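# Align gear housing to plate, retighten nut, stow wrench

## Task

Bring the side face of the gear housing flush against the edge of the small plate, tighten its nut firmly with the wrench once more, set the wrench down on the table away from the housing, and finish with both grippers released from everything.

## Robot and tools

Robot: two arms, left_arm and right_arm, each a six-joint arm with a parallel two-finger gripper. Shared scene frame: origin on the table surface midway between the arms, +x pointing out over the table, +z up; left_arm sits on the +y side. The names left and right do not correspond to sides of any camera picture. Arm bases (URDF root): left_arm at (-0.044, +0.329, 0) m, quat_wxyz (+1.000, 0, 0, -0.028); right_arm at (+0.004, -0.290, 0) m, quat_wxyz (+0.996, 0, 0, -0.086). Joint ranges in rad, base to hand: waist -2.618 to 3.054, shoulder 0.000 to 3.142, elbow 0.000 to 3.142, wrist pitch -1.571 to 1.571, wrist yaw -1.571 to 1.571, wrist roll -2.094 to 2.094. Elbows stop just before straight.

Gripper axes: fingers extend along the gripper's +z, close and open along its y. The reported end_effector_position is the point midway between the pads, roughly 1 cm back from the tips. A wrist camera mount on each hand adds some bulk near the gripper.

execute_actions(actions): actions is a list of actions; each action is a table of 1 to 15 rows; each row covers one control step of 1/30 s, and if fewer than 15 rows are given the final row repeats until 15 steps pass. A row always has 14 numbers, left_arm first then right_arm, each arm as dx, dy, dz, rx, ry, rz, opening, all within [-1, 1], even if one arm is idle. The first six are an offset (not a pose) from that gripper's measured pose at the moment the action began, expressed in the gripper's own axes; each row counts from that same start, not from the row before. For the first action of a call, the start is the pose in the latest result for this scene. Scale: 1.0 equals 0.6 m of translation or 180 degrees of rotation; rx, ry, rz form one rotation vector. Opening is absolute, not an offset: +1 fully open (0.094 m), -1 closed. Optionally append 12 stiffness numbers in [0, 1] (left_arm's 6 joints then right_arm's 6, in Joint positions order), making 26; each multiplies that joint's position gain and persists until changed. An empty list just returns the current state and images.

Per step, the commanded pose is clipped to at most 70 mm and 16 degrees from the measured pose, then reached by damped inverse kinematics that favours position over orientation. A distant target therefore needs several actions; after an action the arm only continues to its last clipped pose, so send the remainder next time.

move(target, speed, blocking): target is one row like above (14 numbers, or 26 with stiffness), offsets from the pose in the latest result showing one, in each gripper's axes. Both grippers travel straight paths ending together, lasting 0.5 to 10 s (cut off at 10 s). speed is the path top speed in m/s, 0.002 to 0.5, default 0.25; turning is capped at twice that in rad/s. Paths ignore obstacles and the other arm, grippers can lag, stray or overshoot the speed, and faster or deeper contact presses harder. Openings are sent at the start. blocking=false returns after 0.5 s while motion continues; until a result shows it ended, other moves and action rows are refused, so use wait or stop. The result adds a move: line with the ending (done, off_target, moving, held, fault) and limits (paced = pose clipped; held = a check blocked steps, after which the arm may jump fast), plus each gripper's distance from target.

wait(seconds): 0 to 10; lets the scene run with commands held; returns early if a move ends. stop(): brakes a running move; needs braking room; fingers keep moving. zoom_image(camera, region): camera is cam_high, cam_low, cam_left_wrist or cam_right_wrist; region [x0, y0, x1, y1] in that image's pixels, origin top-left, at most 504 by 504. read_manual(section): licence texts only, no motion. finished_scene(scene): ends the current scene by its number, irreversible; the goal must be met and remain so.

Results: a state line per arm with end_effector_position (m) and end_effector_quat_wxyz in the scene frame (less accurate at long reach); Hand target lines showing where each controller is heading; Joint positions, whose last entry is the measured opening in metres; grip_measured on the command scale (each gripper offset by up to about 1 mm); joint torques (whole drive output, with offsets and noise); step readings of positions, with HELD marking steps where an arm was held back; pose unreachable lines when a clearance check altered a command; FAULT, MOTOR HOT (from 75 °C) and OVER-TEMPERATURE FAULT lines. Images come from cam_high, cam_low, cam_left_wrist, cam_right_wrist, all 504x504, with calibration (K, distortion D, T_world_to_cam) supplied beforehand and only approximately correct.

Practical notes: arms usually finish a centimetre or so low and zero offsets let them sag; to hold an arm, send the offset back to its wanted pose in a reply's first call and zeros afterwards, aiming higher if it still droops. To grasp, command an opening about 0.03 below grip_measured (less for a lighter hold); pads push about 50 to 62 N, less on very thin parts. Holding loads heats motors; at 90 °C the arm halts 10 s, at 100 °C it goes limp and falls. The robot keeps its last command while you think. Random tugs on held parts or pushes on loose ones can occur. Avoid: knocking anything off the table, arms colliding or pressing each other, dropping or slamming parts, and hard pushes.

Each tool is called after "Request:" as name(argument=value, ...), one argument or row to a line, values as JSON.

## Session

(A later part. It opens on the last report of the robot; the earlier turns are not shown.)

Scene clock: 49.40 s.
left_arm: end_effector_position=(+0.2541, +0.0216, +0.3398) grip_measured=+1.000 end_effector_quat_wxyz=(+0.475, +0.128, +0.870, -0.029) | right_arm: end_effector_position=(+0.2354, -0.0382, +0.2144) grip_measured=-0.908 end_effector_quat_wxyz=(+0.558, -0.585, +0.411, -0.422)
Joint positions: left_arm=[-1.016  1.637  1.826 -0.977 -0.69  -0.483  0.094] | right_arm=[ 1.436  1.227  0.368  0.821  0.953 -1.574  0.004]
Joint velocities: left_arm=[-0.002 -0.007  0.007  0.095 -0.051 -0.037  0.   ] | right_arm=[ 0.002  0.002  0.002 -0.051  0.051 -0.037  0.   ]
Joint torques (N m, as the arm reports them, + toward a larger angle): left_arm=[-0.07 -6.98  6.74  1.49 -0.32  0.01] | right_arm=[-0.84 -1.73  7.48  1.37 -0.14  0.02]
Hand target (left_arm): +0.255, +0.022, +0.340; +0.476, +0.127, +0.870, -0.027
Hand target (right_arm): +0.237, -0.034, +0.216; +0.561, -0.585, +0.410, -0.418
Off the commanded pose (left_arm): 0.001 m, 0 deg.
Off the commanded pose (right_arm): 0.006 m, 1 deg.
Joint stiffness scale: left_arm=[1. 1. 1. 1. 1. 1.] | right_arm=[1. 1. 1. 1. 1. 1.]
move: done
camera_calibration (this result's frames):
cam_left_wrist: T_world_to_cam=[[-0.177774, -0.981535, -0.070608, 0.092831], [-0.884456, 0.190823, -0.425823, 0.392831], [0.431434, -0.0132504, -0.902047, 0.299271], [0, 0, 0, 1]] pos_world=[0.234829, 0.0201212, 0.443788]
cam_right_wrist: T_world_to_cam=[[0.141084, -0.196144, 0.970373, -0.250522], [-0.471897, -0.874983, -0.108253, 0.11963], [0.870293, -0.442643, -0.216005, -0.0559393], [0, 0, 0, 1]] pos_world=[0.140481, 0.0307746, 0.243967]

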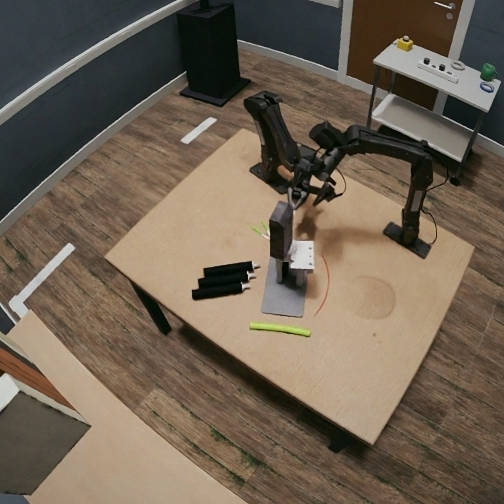

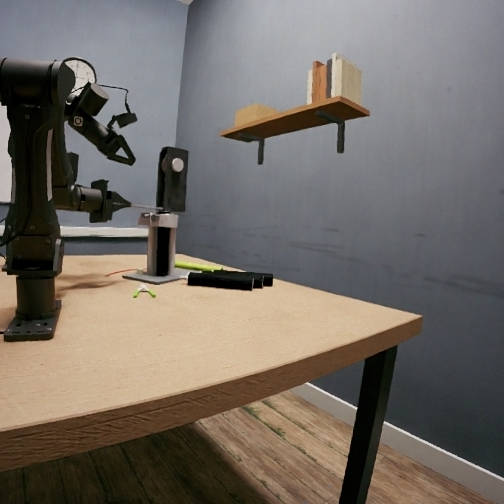

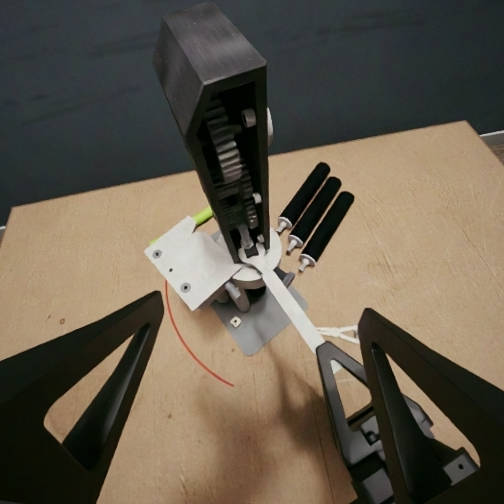

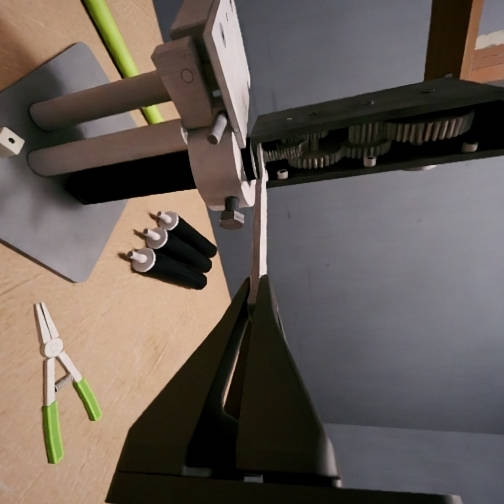

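On the floor. Slide left a bit and advance.

Request:
move(
  target=[0,0,0,0,0,0,1,-0.006,-0.004,0.002,0,-0.008,0,-1],
  speed=0.01,
)

Request:
move(
  target=[0,0,0,0,0,0,1,-0.005,-0.006,0.026,0,-0.006,0,-1],
  speed=0.01,
)

Request:
zoom_image(
  camera="cam_left_wrist",
  region=[200, 200, 300, 300],
)

Request:
zoom_image(
  camera="cam_right_wrist",
  region=[210, 110, 310, 210],
)

Scene clock: 51.03 s.
left_arm: end_effector_position=(+0.2537, +0.0208, +0.3393) grip_measured=+1.000 end_effector_quat_wxyz=(+0.474, +0.130, +0.871, -0.031) | right_arm: end_effector_position=(+0.2351, -0.0373, +0.2144) grip_measured=-0.908 end_effector_quat_wxyz=(+0.559, -0.586, +0.409, -0.421)
Joint positions: left_arm=[-1.016  1.637  1.826 -0.977 -0.684 -0.483  0.094] | right_arm=[ 1.436  1.227  0.368  0.821  0.948 -1.576  0.004]
Joint velocities: left_arm=[ 0.002 -0.002 -0.012  0.007  0.066  0.022  0.   ] | right_arm=[ 0.002 -0.002 -0.007  0.081 -0.037 -0.066  0.001]
Joint torques (N m, as the arm reports them, + toward a larger angle): left_arm=[ 0.02 -6.84  6.8   1.51 -0.31  0.02] | right_arm=[-0.69 -3.18  6.73  1.27 -0.25  0.02]
Hand target (left_arm): +0.254, +0.022, +0.340; +0.475, +0.128, +0.870, -0.029
Hand target (right_arm): +0.235, -0.034, +0.217; +0.563, -0.590, +0.404, -0.414
Off the commanded pose (left_arm): 0.001 m, 0 deg.
Off the commanded pose (right_arm): 0.004 m, 1 deg.
Joint stiffness scale: left_arm=[1. 1. 1. 1. 1. 1.] | right_arm=[1. 1. 1. 1. 1. 1.]
move: done
camera_calibration (this result's frames):
cam_left_wrist: T_world_to_cam=[[-0.181701, -0.980984, -0.0682294, 0.0921867], [-0.885142, 0.193385, -0.423232, 0.391639], [0.428379, -0.0165089, -0.903448, 0.300384], [0, 0, 0, 1]] pos_world=[0.234728, 0.0196555, 0.443426]
cam_right_wrist: T_world_to_cam=[[0.141546, -0.193378, 0.97086, -0.250403], [-0.467454, -0.877562, -0.106642, 0.118748], [0.872612, -0.438737, -0.21461, -0.0560343], [0, 0, 0, 1]] pos_world=[0.139849, 0.0312016, 0.243744]

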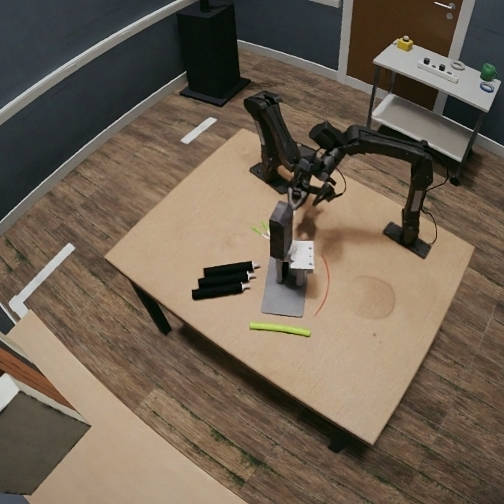

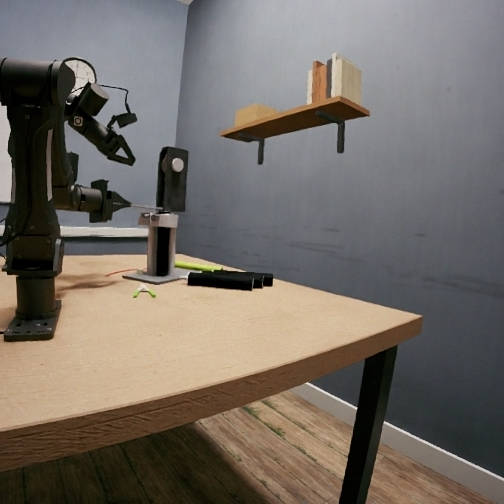

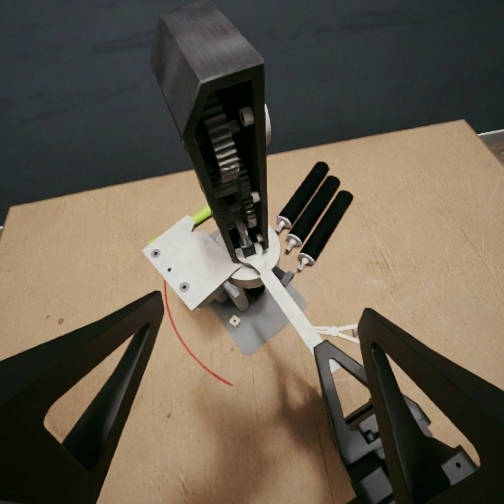

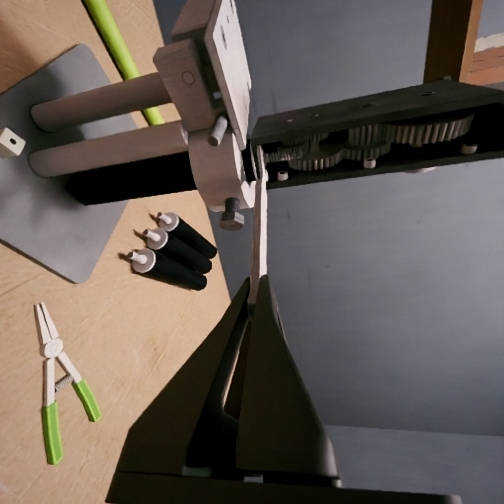

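Scene clock: 52.87 s.
left_arm: end_effector_position=(+0.2532, +0.0202, +0.3389) grip_measured=+1.000 end_effector_quat_wxyz=(+0.472, +0.131, +0.871, -0.033) | right_arm: end_effector_position=(+0.2466, -0.0357, +0.2148) grip_measured=-0.908 end_effector_quat_wxyz=(+0.559, -0.587, +0.407, -0.421)
Joint positions: left_arm=[-1.016  1.637  1.826 -0.977 -0.679 -0.483  0.094] | right_arm=[ 1.385  1.252  0.383  0.835  0.894 -1.583  0.004]
Joint velocities: left_arm=[ 0.002  0.017  0.002 -0.037 -0.007  0.007  0.   ] | right_arm=[ 0.002 -0.012  0.007 -0.081 -0.051 -0.022  0.001]
Joint torques (N m, as the arm reports them, + toward a larger angle): left_arm=[ 0.02 -6.86  6.71  1.51 -0.33  0.  ] | right_arm=[-0.62 -2.    7.98  1.33 -0.24  0.02]
Hand target (left_arm): +0.254, +0.021, +0.339; +0.474, +0.130, +0.871, -0.031
Hand target (right_arm): +0.249, -0.029, +0.217; +0.562, -0.590, +0.404, -0.416
Off the commanded pose (left_arm): 0.001 m, 0 deg.
Off the commanded pose (right_arm): 0.007 m, 1 deg.
Joint stiffness scale: left_arm=[1. 1. 1. 1. 1. 1.] | right_arm=[1. 1. 1. 1. 1. 1.]
move: done
camera_calibration (this result's frames):
cam_left_wrist: T_world_to_cam=[[-0.185338, -0.980455, -0.06601, 0.0915817], [-0.885763, 0.195771, -0.420829, 0.39053], [0.425527, -0.0195265, -0.904735, 0.301413], [0, 0, 0, 1]] pos_world=[0.234632, 0.0192228, 0.44309]
cam_right_wrist: T_world_to_cam=[[0.140632, -0.190707, 0.971521, -0.251989], [-0.464507, -0.879279, -0.105361, 0.124525], [0.874331, -0.436462, -0.21224, -0.066128], [0, 0, 0, 1]] pos_world=[0.151098, 0.0325734, 0.243898]

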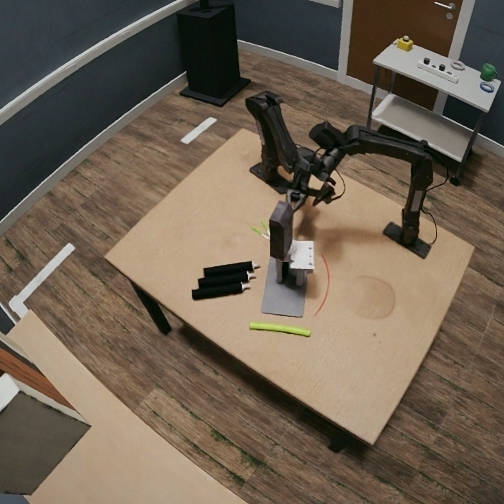

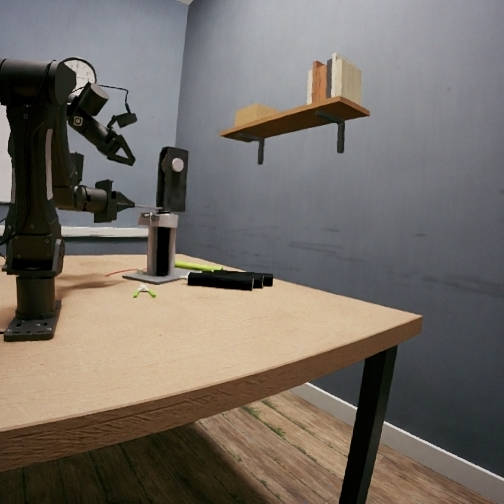

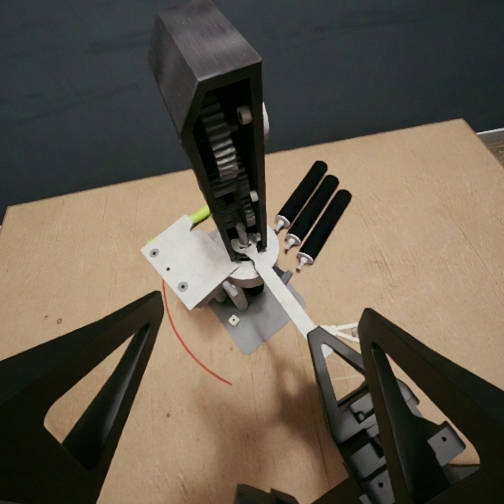

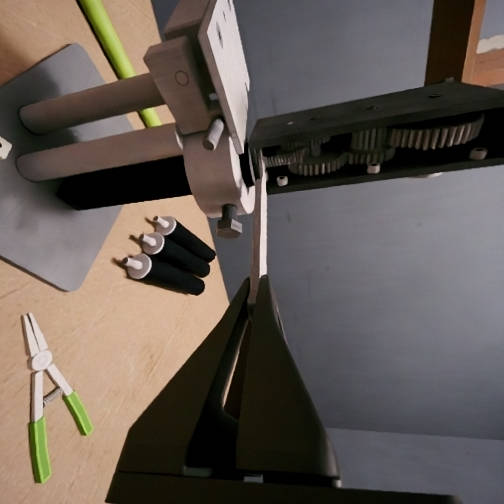

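Region (200, 200, 300, 300) of cam_left_wrist's 504x504 image, scaled by 5.040, with more detail than that image has.

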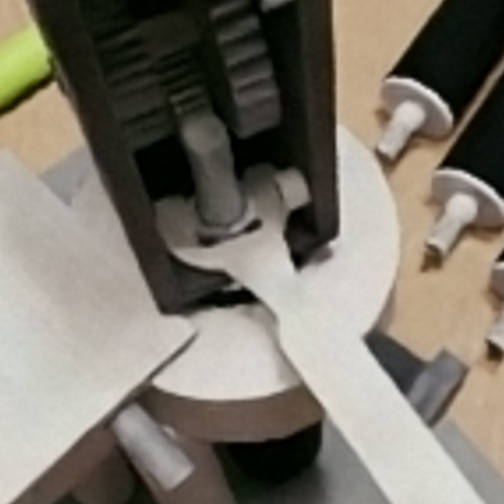

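Region (210, 110, 310, 210) of cam_right_wrist's 504x504 image, scaled by 5.040, with more detail than that image has.

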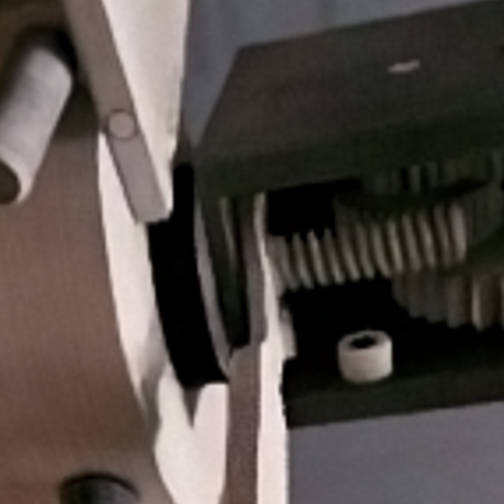

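Request:
move(
  target=[0,0,0,0,0,0,1,0.034,0.002,0.01,-0.003,-0.056,0,-1],
  speed=0.03,
)

Request:
zoom_image(
  camera="cam_left_wrist",
  region=[200, 200, 300, 300],
)

Scene clock: 56.23 s.
left_arm: end_effector_position=(+0.2528, +0.0194, +0.3385) grip_measured=+1.000 end_effector_quat_wxyz=(+0.471, +0.132, +0.872, -0.035) | right_arm: end_effector_position=(+0.2514, -0.0398, +0.2162) grip_measured=-0.908 end_effector_quat_wxyz=(+0.601, -0.631, +0.340, -0.352)
Joint positions: left_arm=[-1.016  1.637  1.826 -0.977 -0.674 -0.483  0.094] | right_arm=[ 1.196  1.085  0.311  0.742  0.477 -1.592  0.004]
Joint velocities: left_arm=[ 0.002 -0.012 -0.002 -0.022 -0.081  0.037  0.   ] | right_arm=[-0.002 -0.002 -0.017 -0.051 -0.022  0.037  0.   ]
Joint torques (N m, as the arm reports them, + toward a larger angle): left_arm=[-0.06 -6.88  6.76  1.52 -0.33 -0.01] | right_arm=[-2.52 -2.94  6.39  1.44  0.4   0.05]
Hand target (left_arm): +0.253, +0.020, +0.339; +0.472, +0.131, +0.871, -0.033
Hand target (right_arm): +0.259, -0.052, +0.215; +0.590, -0.625, +0.358, -0.367
Off the commanded pose (left_arm): 0.001 m, 0 deg.
Off the commanded pose (right_arm): 0.015 m, 3 deg.
Joint stiffness scale: left_arm=[1. 1. 1. 1. 1. 1.] | right_arm=[1. 1. 1. 1. 1. 1.]
move: off_target (right_arm)
camera_calibration (this result's frames):
cam_left_wrist: T_world_to_cam=[[-0.189246, -0.979867, -0.0636083, 0.0909232], [-0.886415, 0.198347, -0.418243, 0.389335], [0.422439, -0.0227675, -0.906105, 0.302515], [0, 0, 0, 1]] pos_world=[0.234525, 0.0187566, 0.442731]
cam_right_wrist: T_world_to_cam=[[0.187739, -0.15226, 0.970346, -0.264879], [-0.255185, -0.961549, -0.101508, 0.0665702], [0.948491, -0.228561, -0.219375, -0.0806727], [0, 0, 0, 1]] pos_world=[0.143233, 0.00524131, 0.246084]

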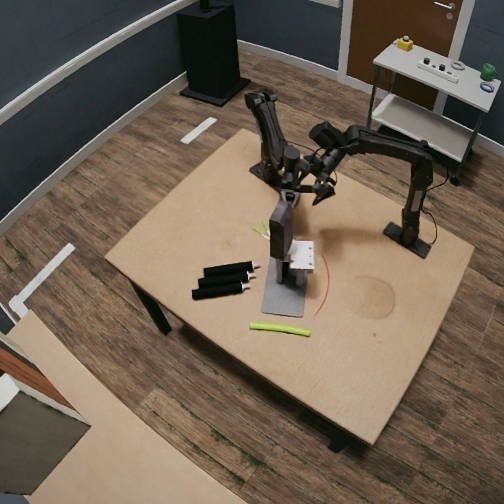

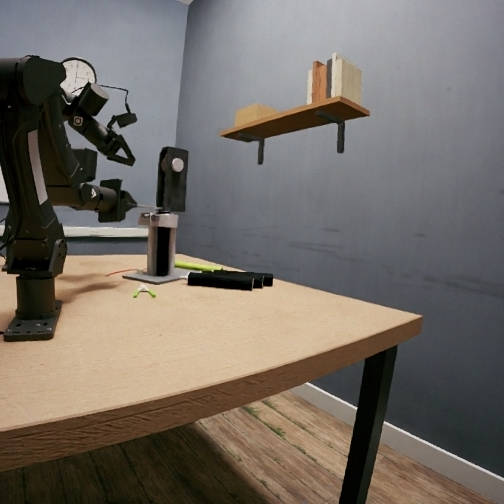

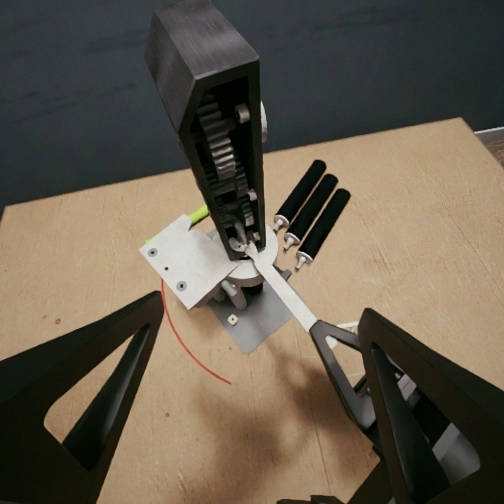

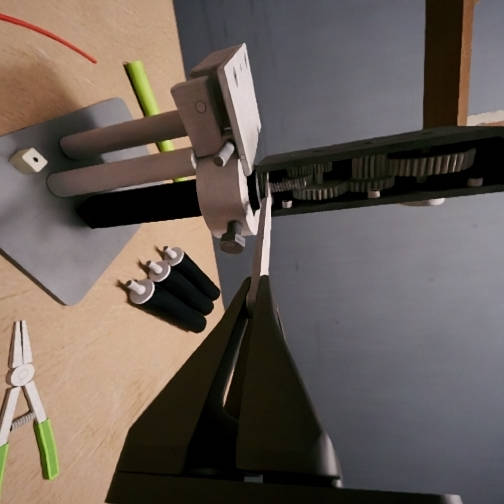

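Region (200, 200, 300, 300) of cam_left_wrist's 504x504 image, scaled by 5.040, with more detail than that image has.

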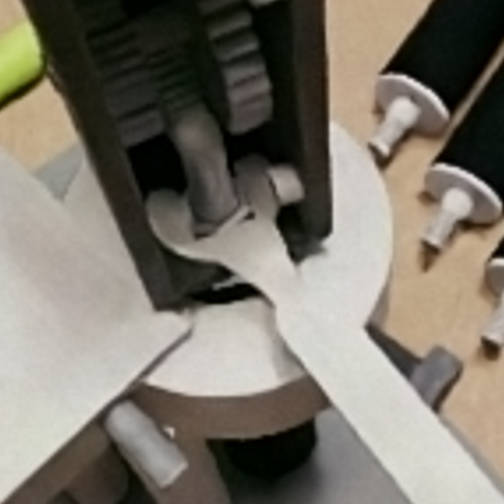

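Request:
move(
  target=[0,0,0,0,0,0,1,0.075,0.002,0.005,0,0.04,0,-1],
  speed=0.02,
)

Request:
zoom_image(
  camera="cam_left_wrist",
  region=[200, 200, 300, 300],
)

Scene clock: 59.77 s.
left_arm: end_effector_position=(+0.2524, +0.0188, +0.3381) grip_measured=+1.000 end_effector_quat_wxyz=(+0.470, +0.133, +0.872, -0.036) | right_arm: end_effector_position=(+0.2559, -0.0439, +0.2155) grip_measured=-0.908 end_effector_quat_wxyz=(+0.610, -0.637, +0.325, -0.342)
Joint positions: left_arm=[-1.016  1.637  1.826 -0.977 -0.669 -0.483  0.094] | right_arm=[ 1.125  1.066  0.293  0.749  0.363 -1.602  0.004]
Joint velocities: left_arm=[-0.007 -0.022 -0.002 -0.022 -0.007 -0.037  0.   ] | right_arm=[-0.002  0.007 -0.007 -0.007 -0.022 -0.037  0.   ]
Joint torques (N m, as the arm reports them, + toward a larger angle): left_arm=[-0.08 -6.92  6.8   1.5  -0.28  0.  ] | right_arm=[-4.24 -2.9   6.56  1.51  1.43  0.01]
Hand target (left_arm): +0.253, +0.019, +0.339; +0.471, +0.132, +0.872, -0.035
Hand target (right_arm): +0.275, -0.076, +0.217; +0.580, -0.608, +0.375, -0.391
Off the commanded pose (left_arm): 0.001 m, 0 deg.
Off the commanded pose (right_arm): 0.039 m, 10 deg.
Joint stiffness scale: left_arm=[1. 1. 1. 1. 1. 1.] | right_arm=[1. 1. 1. 1. 1. 1.]
move: off_target (right_arm)
camera_calibration (this result's frames):
cam_left_wrist: T_world_to_cam=[[-0.192865, -0.979304, -0.0613676, 0.0903052], [-0.887003, 0.200746, -0.415844, 0.388225], [0.419558, -0.0257688, -0.907363, 0.303533], [0, 0, 0, 1]] pos_world=[0.234423, 0.0183234, 0.442398]
cam_right_wrist: T_world_to_cam=[[0.187697, -0.144312, 0.971568, -0.265582], [-0.213011, -0.971588, -0.103163, 0.0528261], [0.958851, -0.187591, -0.213104, -0.0881683], [0, 0, 0, 1]] pos_world=[0.145642, -0.00354096, 0.244692]

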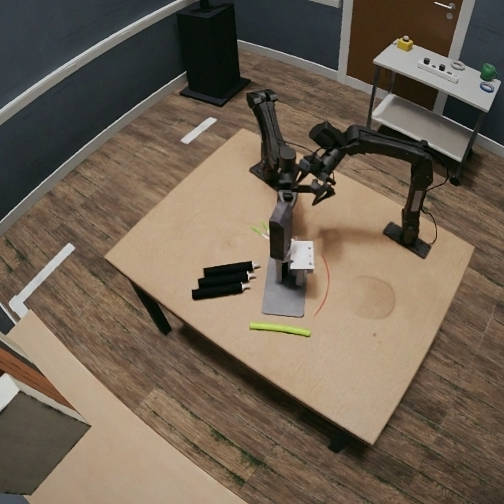

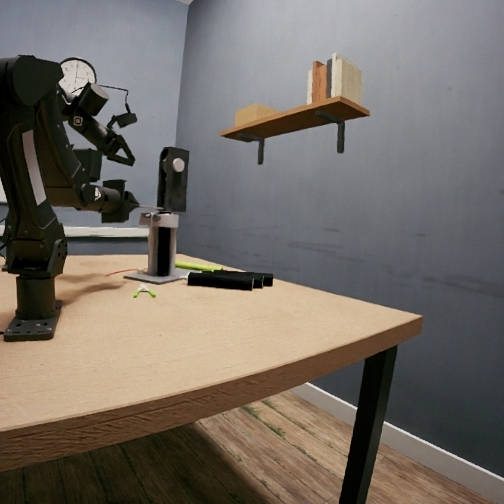

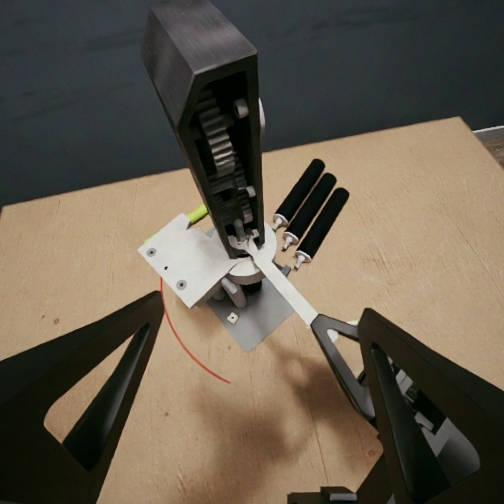

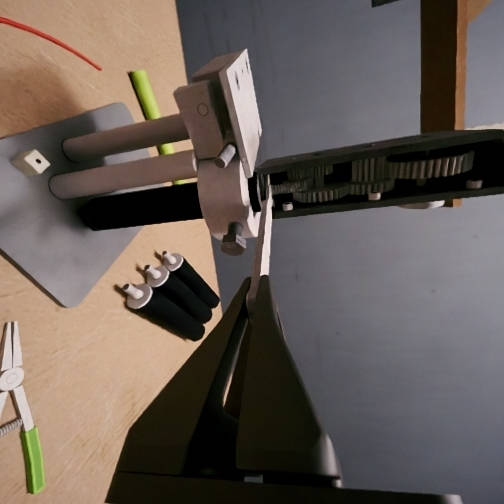

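Region (200, 200, 300, 300) of cam_left_wrist's 504x504 image, scaled by 5.040, with more detail than that image has.

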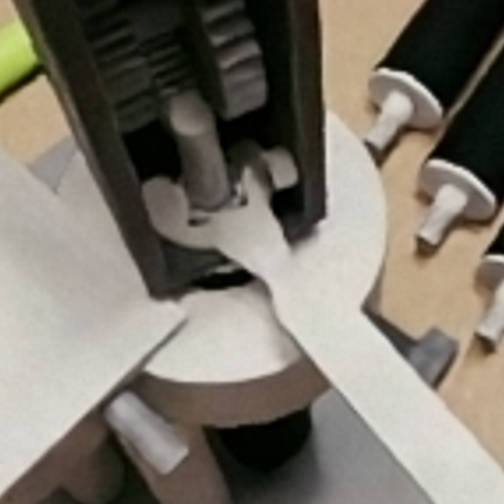

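Request:
move(
  target=[0,0,0,0,0,0,1,0.015,0,0.004,0,-0.36,0,-0.925],
  speed=0.1,
)

Request:
zoom_image(
  camera="cam_left_wrist",
  region=[200, 200, 360, 360],
)

Scene clock: 65.83 s.
left_arm: end_effector_position=(+0.2519, +0.0181, +0.3377) grip_measured=+1.000 end_effector_quat_wxyz=(+0.468, +0.134, +0.872, -0.038) | right_arm: end_effector_position=(+0.2572, -0.0420, +0.2108) grip_measured=-0.908 end_effector_quat_wxyz=(+0.686, -0.724, -0.054, +0.046)
Joint positions: left_arm=[-1.016  1.637  1.826 -0.977 -0.664 -0.483  0.094] | right_arm=[ 0.422  1.527  0.74   0.33  -1.45  -2.031  0.004]
Joint velocities: left_arm=[-0.007 -0.027 -0.002  0.007 -0.037 -0.022  0.   ] | right_arm=[-0.027 -0.012  0.076 -0.3   -0.022 -0.168  0.   ]
Joint torques (N m, as the arm reports them, + toward a larger angle): left_arm=[-0.05 -6.85  6.89  1.5  -0.32  0.  ] | right_arm=[-1.81 -4.38  8.43  0.9  -0.51  0.08]
Hand target (left_arm): +0.252, +0.019, +0.338; +0.470, +0.133, +0.872, -0.036
Hand target (right_arm): +0.263, -0.046, +0.214; +0.687, -0.723, -0.049, +0.050
Off the commanded pose (left_arm): 0.001 m, 0 deg.
Off the commanded pose (right_arm): 0.011 m, 1 deg.
Joint stiffness scale: left_arm=[1. 1. 1. 1. 1. 1.] | right_arm=[1. 1. 1. 1. 1. 1.]
move: off_target (right_arm)
camera_calibration (this result's frames):
cam_left_wrist: T_world_to_cam=[[-0.196476, -0.978725, -0.0591167, 0.089681], [-0.887576, 0.203151, -0.413448, 0.387113], [0.416661, -0.028762, -0.908607, 0.304547], [0, 0, 0, 1]] pos_world=[0.234319, 0.01789, 0.442066]
cam_right_wrist: T_world_to_cam=[[0.238375, 0.139437, 0.961111, -0.259852], [0.779616, -0.617603, -0.103759, -0.185851], [0.579117, 0.774031, -0.255929, 0.0569903], [0, 0, 0, 1]] pos_world=[0.17383, -0.122661, 0.245048]

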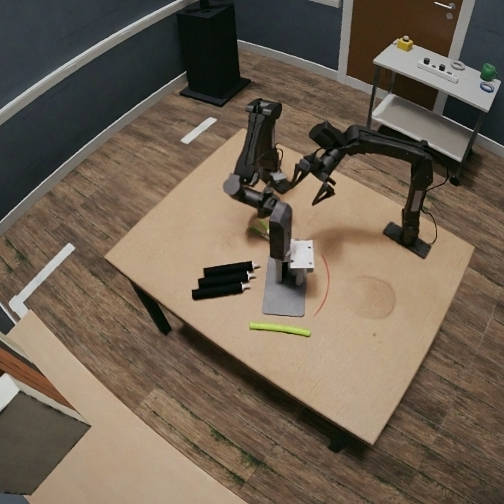

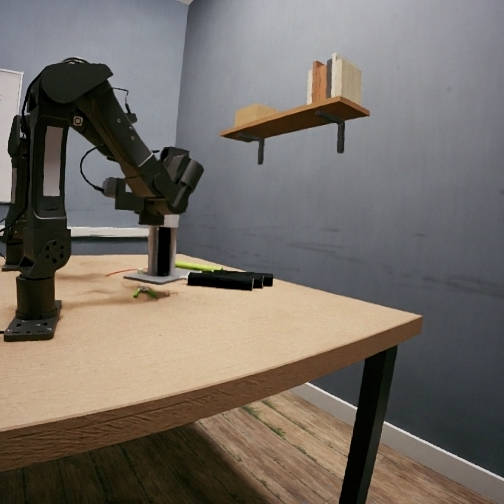

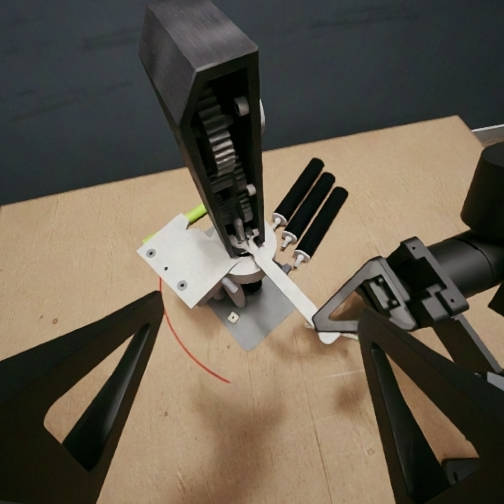

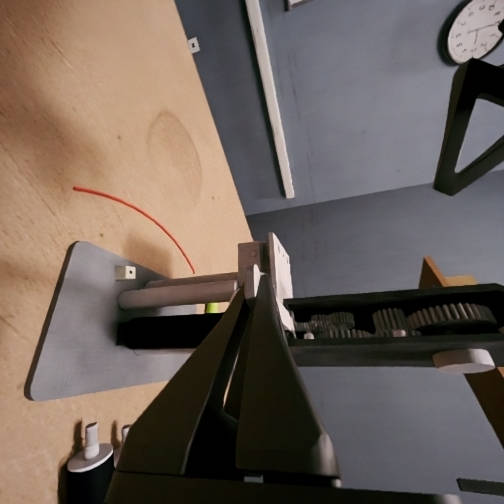

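Region (200, 200, 360, 360) of cam_left_wrist's 504x504 image, scaled by 3.150, with more detail than that image has.

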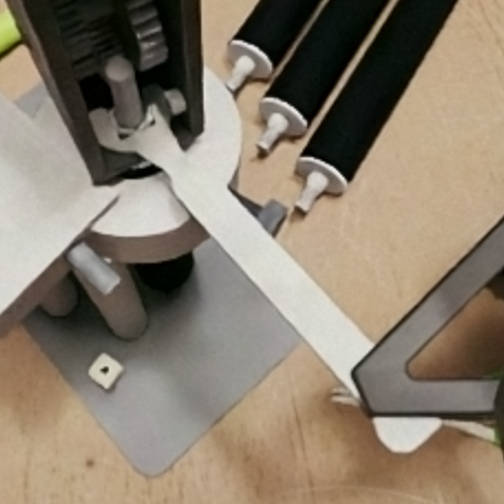

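Request:
move(
  target=[0,0.15,-0.1,0,0,0,-1,-0.005,-0.012,0.022,0.01,0.1,0,-0.885],
  speed=0.08,
)

Scene clock: 68.40 s.
left_arm: end_effector_position=(+0.2286, +0.1094, +0.3740) grip_measured=-0.987 end_effector_quat_wxyz=(+0.466, +0.135, +0.873, -0.040) | right_arm: end_effector_position=(+0.2538, -0.0315, +0.2130) grip_measured=-0.885 end_effector_quat_wxyz=(+0.698, -0.712, +0.057, -0.057)
Joint positions: left_arm=[-0.908  1.369  1.737 -1.105 -0.58  -0.393  0.001] | right_arm=[ 0.526  1.377  0.459  0.877 -1.055 -1.609  0.005]
Joint velocities: left_arm=[-0.012 -0.007 -0.007  0.022 -0.007 -0.022 -0.001] | right_arm=[-0.002 -0.007  0.007 -0.007 -0.022  0.007  0.   ]
Joint torques (N m, as the arm reports them, + toward a larger angle): left_arm=[ 0.54 -5.91  5.34  1.54 -0.27  0.04] | right_arm=[ 1.28 -4.96  5.37  1.43  0.19  0.08]
Hand target (left_arm): +0.227, +0.116, +0.376; +0.469, +0.134, +0.872, -0.038
Hand target (right_arm): +0.252, -0.030, +0.219; +0.702, -0.707, +0.057, -0.066
Off the commanded pose (left_arm): 0.007 m, 0 deg.
Off the commanded pose (right_arm): 0.005 m, 1 deg.
Joint stiffness scale: left_arm=[1. 1. 1. 1. 1. 1.] | right_arm=[1. 1. 1. 1. 1. 1.]
move: done
camera_calibration (this result's frames):
cam_left_wrist: T_world_to_cam=[[-0.200875, -0.977954, -0.0570516, 0.176765], [-0.888732, 0.206428, -0.40932, 0.361143], [0.412073, -0.0315187, -0.910605, 0.351964], [0, 0, 0, 1]] pos_world=[0.211432, 0.109412, 0.478407]
cam_right_wrist: T_world_to_cam=[[0.268192, 0.0300033, 0.962898, -0.274062], [0.560423, -0.817843, -0.130609, -0.121438], [0.783581, 0.574659, -0.236153, -0.011025], [0, 0, 0, 1]] pos_world=[0.150197, -0.0847585, 0.245429]

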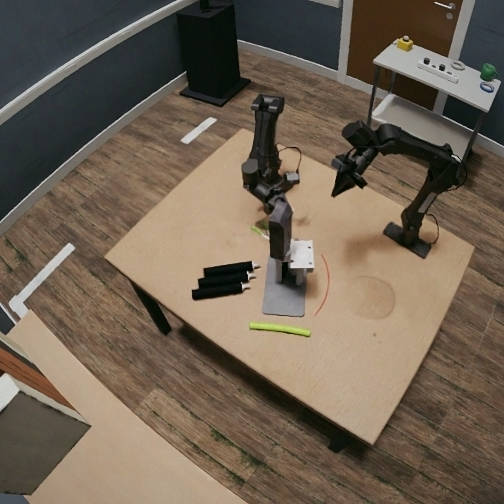

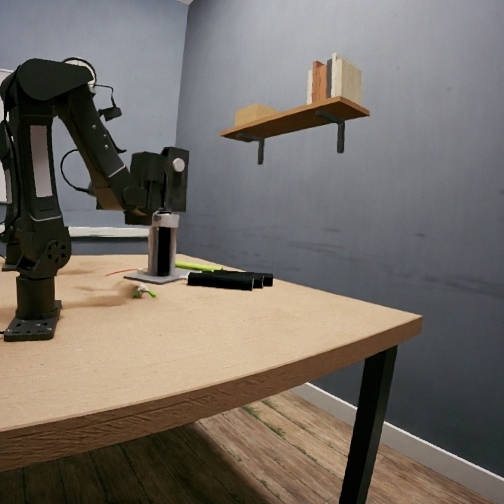

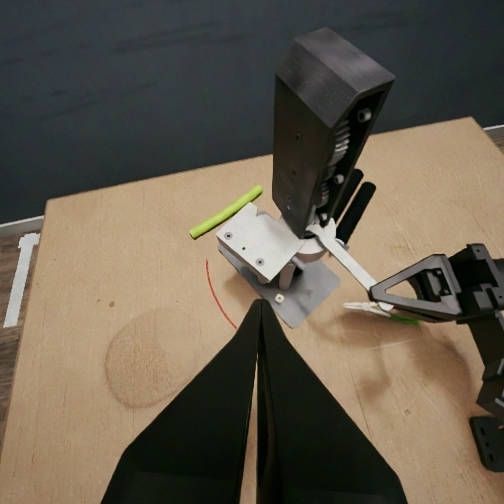

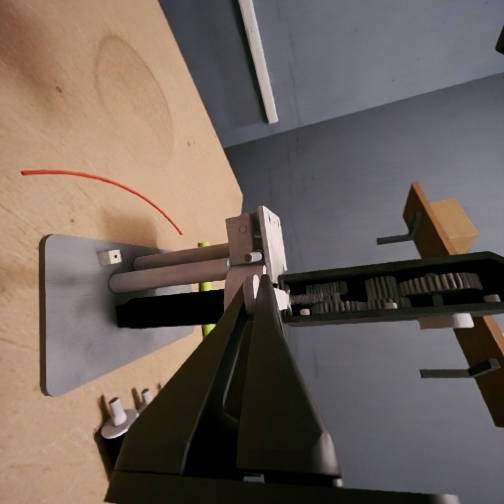

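Request:
move(
  target=[0.175,-0.136,0.184,0.184,-0.137,0.055,-1,0,0,0,0,0,0,-0.885],
  speed=0.15,
)

Scene clock: 72.27 s.
left_arm: end_effector_position=(+0.2402, +0.0258, +0.2212) grip_measured=-0.987 end_effector_quat_wxyz=(+0.581, +0.323, +0.696, -0.272) | right_arm: end_effector_position=(+0.2539, -0.0315, +0.2132) grip_measured=-0.885 end_effector_quat_wxyz=(+0.698, -0.712, +0.056, -0.058)
Joint positions: left_arm=[-0.727  1.274  0.602  0.493  0.088  0.013  0.001] | right_arm=[ 0.526  1.377  0.459  0.878 -1.054 -1.609  0.005]
Joint velocities: left_arm=[ 0.002 -0.002 -0.002  0.007  0.037  0.007 -0.   ] | right_arm=[-0.012 -0.022  0.007 -0.007 -0.022 -0.007 -0.001]
Joint torques (N m, as the arm reports them, + toward a larger angle): left_arm=[ 0.69 -3.83  6.71  2.14  0.02  0.07] | right_arm=[ 0.03 -3.59  5.94  1.29 -0.05  0.  ]
Hand target (left_arm): +0.242, +0.027, +0.221; +0.585, +0.323, +0.693, -0.272
Hand target (right_arm): +0.254, -0.032, +0.213; +0.698, -0.712, +0.056, -0.058
Off the commanded pose (left_arm): 0.005 m, 0 deg.
Off the commanded pose (right_arm): 0.000 m, 0 deg.
Joint stiffness scale: left_arm=[1. 1. 1. 1. 1. 1.] | right_arm=[1. 1. 1. 1. 1. 1.]
move: done
camera_calibration (this result's frames):
cam_left_wrist: T_world_to_cam=[[-0.718508, -0.694727, 0.0331755, 0.185677], [-0.483687, 0.464829, -0.741607, 0.295735], [0.499794, -0.548897, -0.670014, 0.144457], [0, 0, 0, 1]] pos_world=[0.204255, 0.0708204, 0.309947]
cam_right_wrist: T_world_to_cam=[[0.267527, 0.0294717, 0.9631, -0.274144], [0.560197, -0.818003, -0.130578, -0.121417], [0.78397, 0.574459, -0.235348, -0.0113129], [0, 0, 0, 1]] pos_world=[0.150227, -0.0847409, 0.245512]

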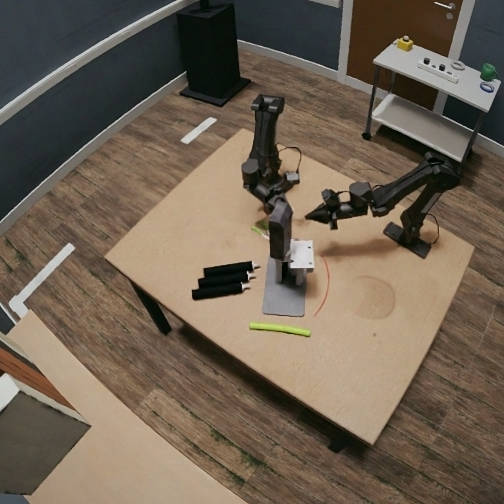

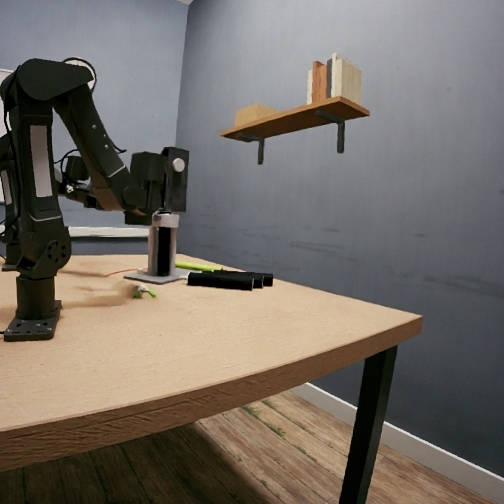

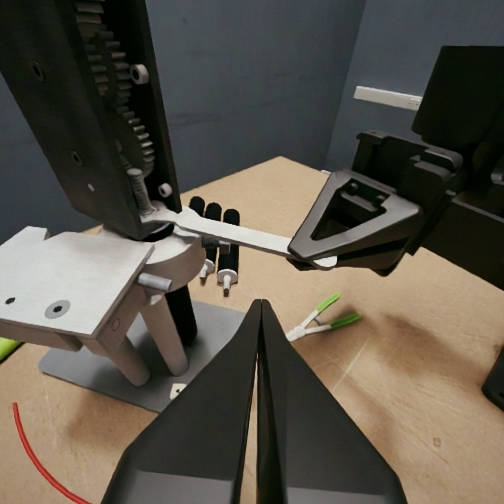

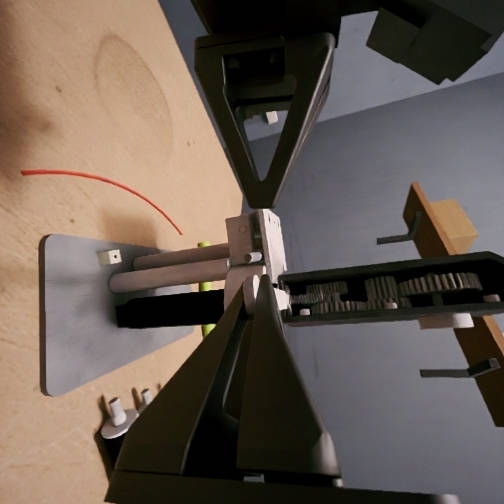

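Request:
move(
  target=[-0.005,0.005,0.06,0,0,0,-1,0,0,0,0,0,0,-0.885],
  speed=0.03,
)

Scene clock: 73.87 s.
left_arm: end_effector_position=(+0.2596, +0.0065, +0.1973) grip_measured=-0.987 end_effector_quat_wxyz=(+0.561, +0.329, +0.712, -0.265) | right_arm: end_effector_position=(+0.2539, -0.0315, +0.2132) grip_measured=-0.885 end_effector_quat_wxyz=(+0.698, -0.712, +0.056, -0.058)
Joint positions: left_arm=[-0.727  1.431  0.671  0.527  0.088  0.013  0.001] | right_arm=[ 0.526  1.377  0.459  0.878 -1.054 -1.609  0.005]
Joint velocities: left_arm=[ 0.007 -0.012 -0.002 -0.022 -0.125 -0.022  0.   ] | right_arm=[-0.002 -0.002  0.022 -0.007  0.037 -0.081 -0.   ]
Joint torques (N m, as the arm reports them, + toward a larger angle): left_arm=[ 0.07 -5.18 10.34  2.12  0.02 -0.01] | right_arm=[ 0.08 -3.62  5.98  1.3  -0.04  0.  ]
Hand target (left_arm): +0.265, +0.001, +0.218; +0.581, +0.323, +0.696, -0.272
Hand target (right_arm): +0.254, -0.031, +0.213; +0.698, -0.712, +0.056, -0.058
Off the commanded pose (left_arm): 0.022 m, 3 deg.
Off the commanded pose (right_arm): 0.000 m, 0 deg.
Joint stiffness scale: left_arm=[1. 1. 1. 1. 1. 1.] | right_arm=[1. 1. 1. 1. 1. 1.]
move: off_target (left_arm)
camera_calibration (this result's frames):
cam_left_wrist: T_world_to_cam=[[-0.717469, -0.695746, 0.0342963, 0.186464], [-0.511332, 0.492584, -0.704202, 0.295998], [0.473052, -0.52278, -0.70917, 0.122671], [0, 0, 0, 1]] pos_world=[0.227105, 0.0480577, 0.289042]
cam_right_wrist: T_world_to_cam=[[0.267527, 0.0294717, 0.9631, -0.274144], [0.560197, -0.818003, -0.130578, -0.121417], [0.78397, 0.574459, -0.235348, -0.0113129], [0, 0, 0, 1]] pos_world=[0.150227, -0.0847409, 0.245512]

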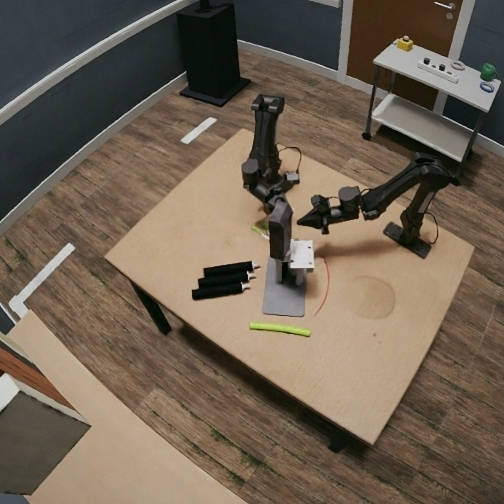

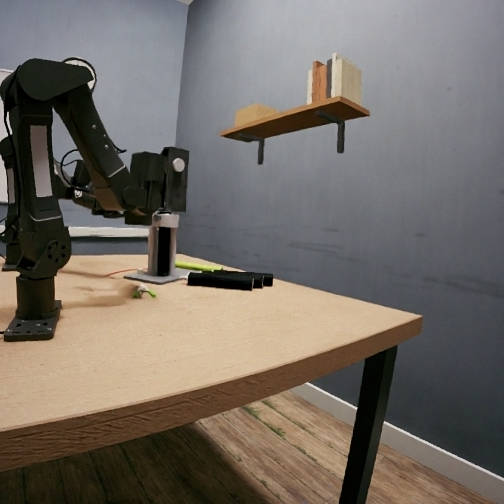

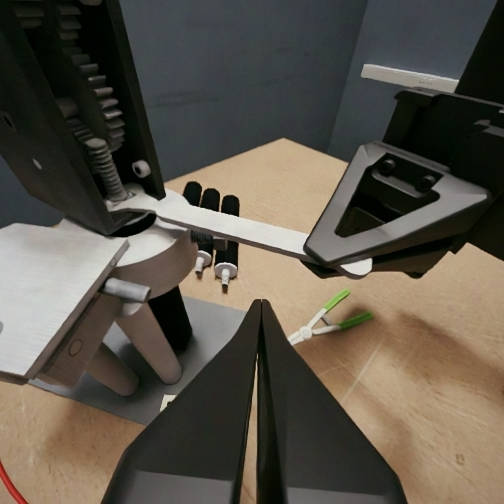

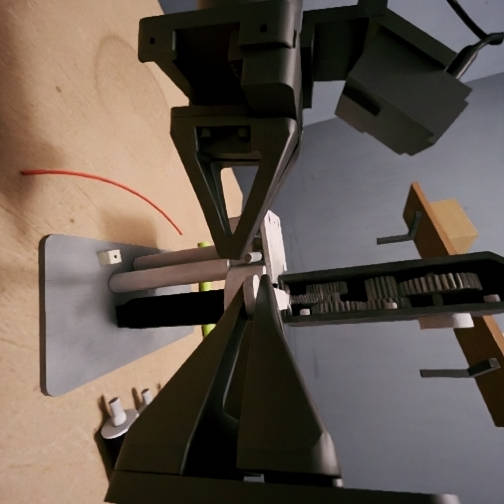

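Request:
move(
  target=[-0.06,-0.008,-0.02,-0.07,-0.07,0.496,-0.45,0,0,0,0,0,0,-0.885],
  speed=0.3,
)

Scene clock: 77.37 s.
left_arm: end_effector_position=(+0.2539, +0.0036, +0.2372) grip_measured=-0.452 end_effector_quat_wxyz=(+0.680, +0.648, +0.241, +0.244) | right_arm: end_effector_position=(+0.2539, -0.0315, +0.2132) grip_measured=-0.885 end_effector_quat_wxyz=(+0.698, -0.712, +0.056, -0.058)
Joint positions: left_arm=[-0.751  1.475  0.573  0.946  0.063  1.557  0.026] | right_arm=[ 0.526  1.377  0.459  0.878 -1.054 -1.609  0.005]
Joint velocities: left_arm=[-0.002 -0.012  0.007  0.007  0.022  0.007 -0.001] | right_arm=[ 0.002 -0.002  0.002 -0.022 -0.051 -0.022 -0.001]
Joint torques (N m, as the arm reports them, + toward a larger angle): left_arm=[ 0.83 -4.84  5.55  2.16  0.12  0.02] | right_arm=[-0.01 -3.57  5.99  1.3  -0.03  0.01]
Hand target (left_arm): +0.254, +0.006, +0.235; +0.681, +0.647, +0.240, +0.245
Hand target (right_arm): +0.254, -0.031, +0.213; +0.698, -0.712, +0.056, -0.058
Off the commanded pose (left_arm): 0.003 m, 0 deg.
Off the commanded pose (right_arm): 0.000 m, 0 deg.
Joint stiffness scale: left_arm=[1. 1. 1. 1. 1. 1.] | right_arm=[1. 1. 1. 1. 1. 1.]
move: done
camera_calibration (this result's frames):
cam_left_wrist: T_world_to_cam=[[0.0278454, -0.114822, -0.992996, 0.231383], [0.31166, 0.944862, -0.100517, -0.0311293], [0.949786, -0.306678, 0.0620956, -0.1527], [0, 0, 0, 1]] pos_world=[0.148291, 0.00915103, 0.236115]
cam_right_wrist: T_world_to_cam=[[0.267527, 0.0294717, 0.9631, -0.274144], [0.560197, -0.818003, -0.130578, -0.121417], [0.78397, 0.574459, -0.235348, -0.0113129], [0, 0, 0, 1]] pos_world=[0.150227, -0.0847409, 0.245512]

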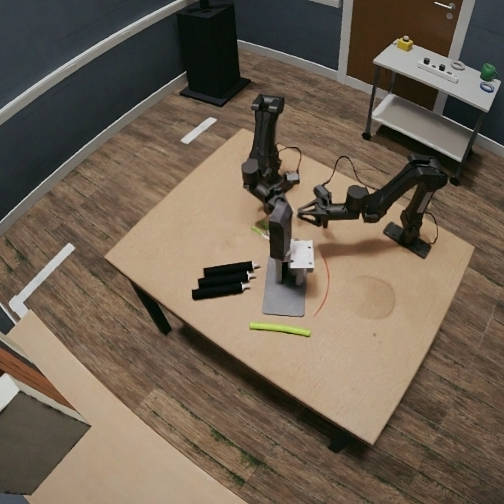

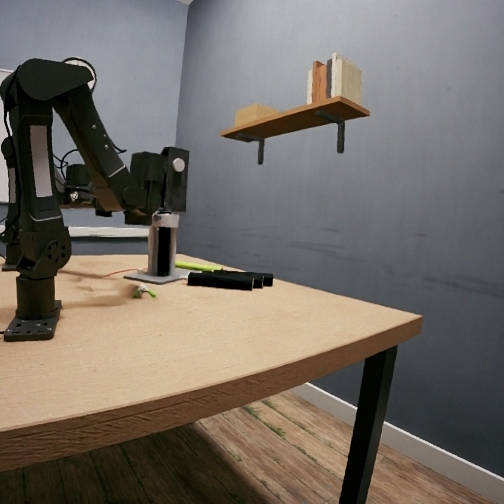

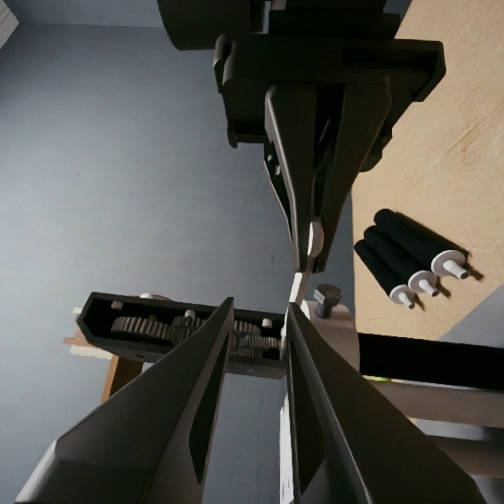

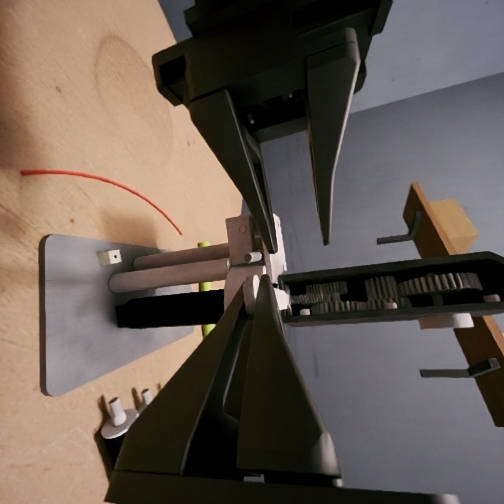

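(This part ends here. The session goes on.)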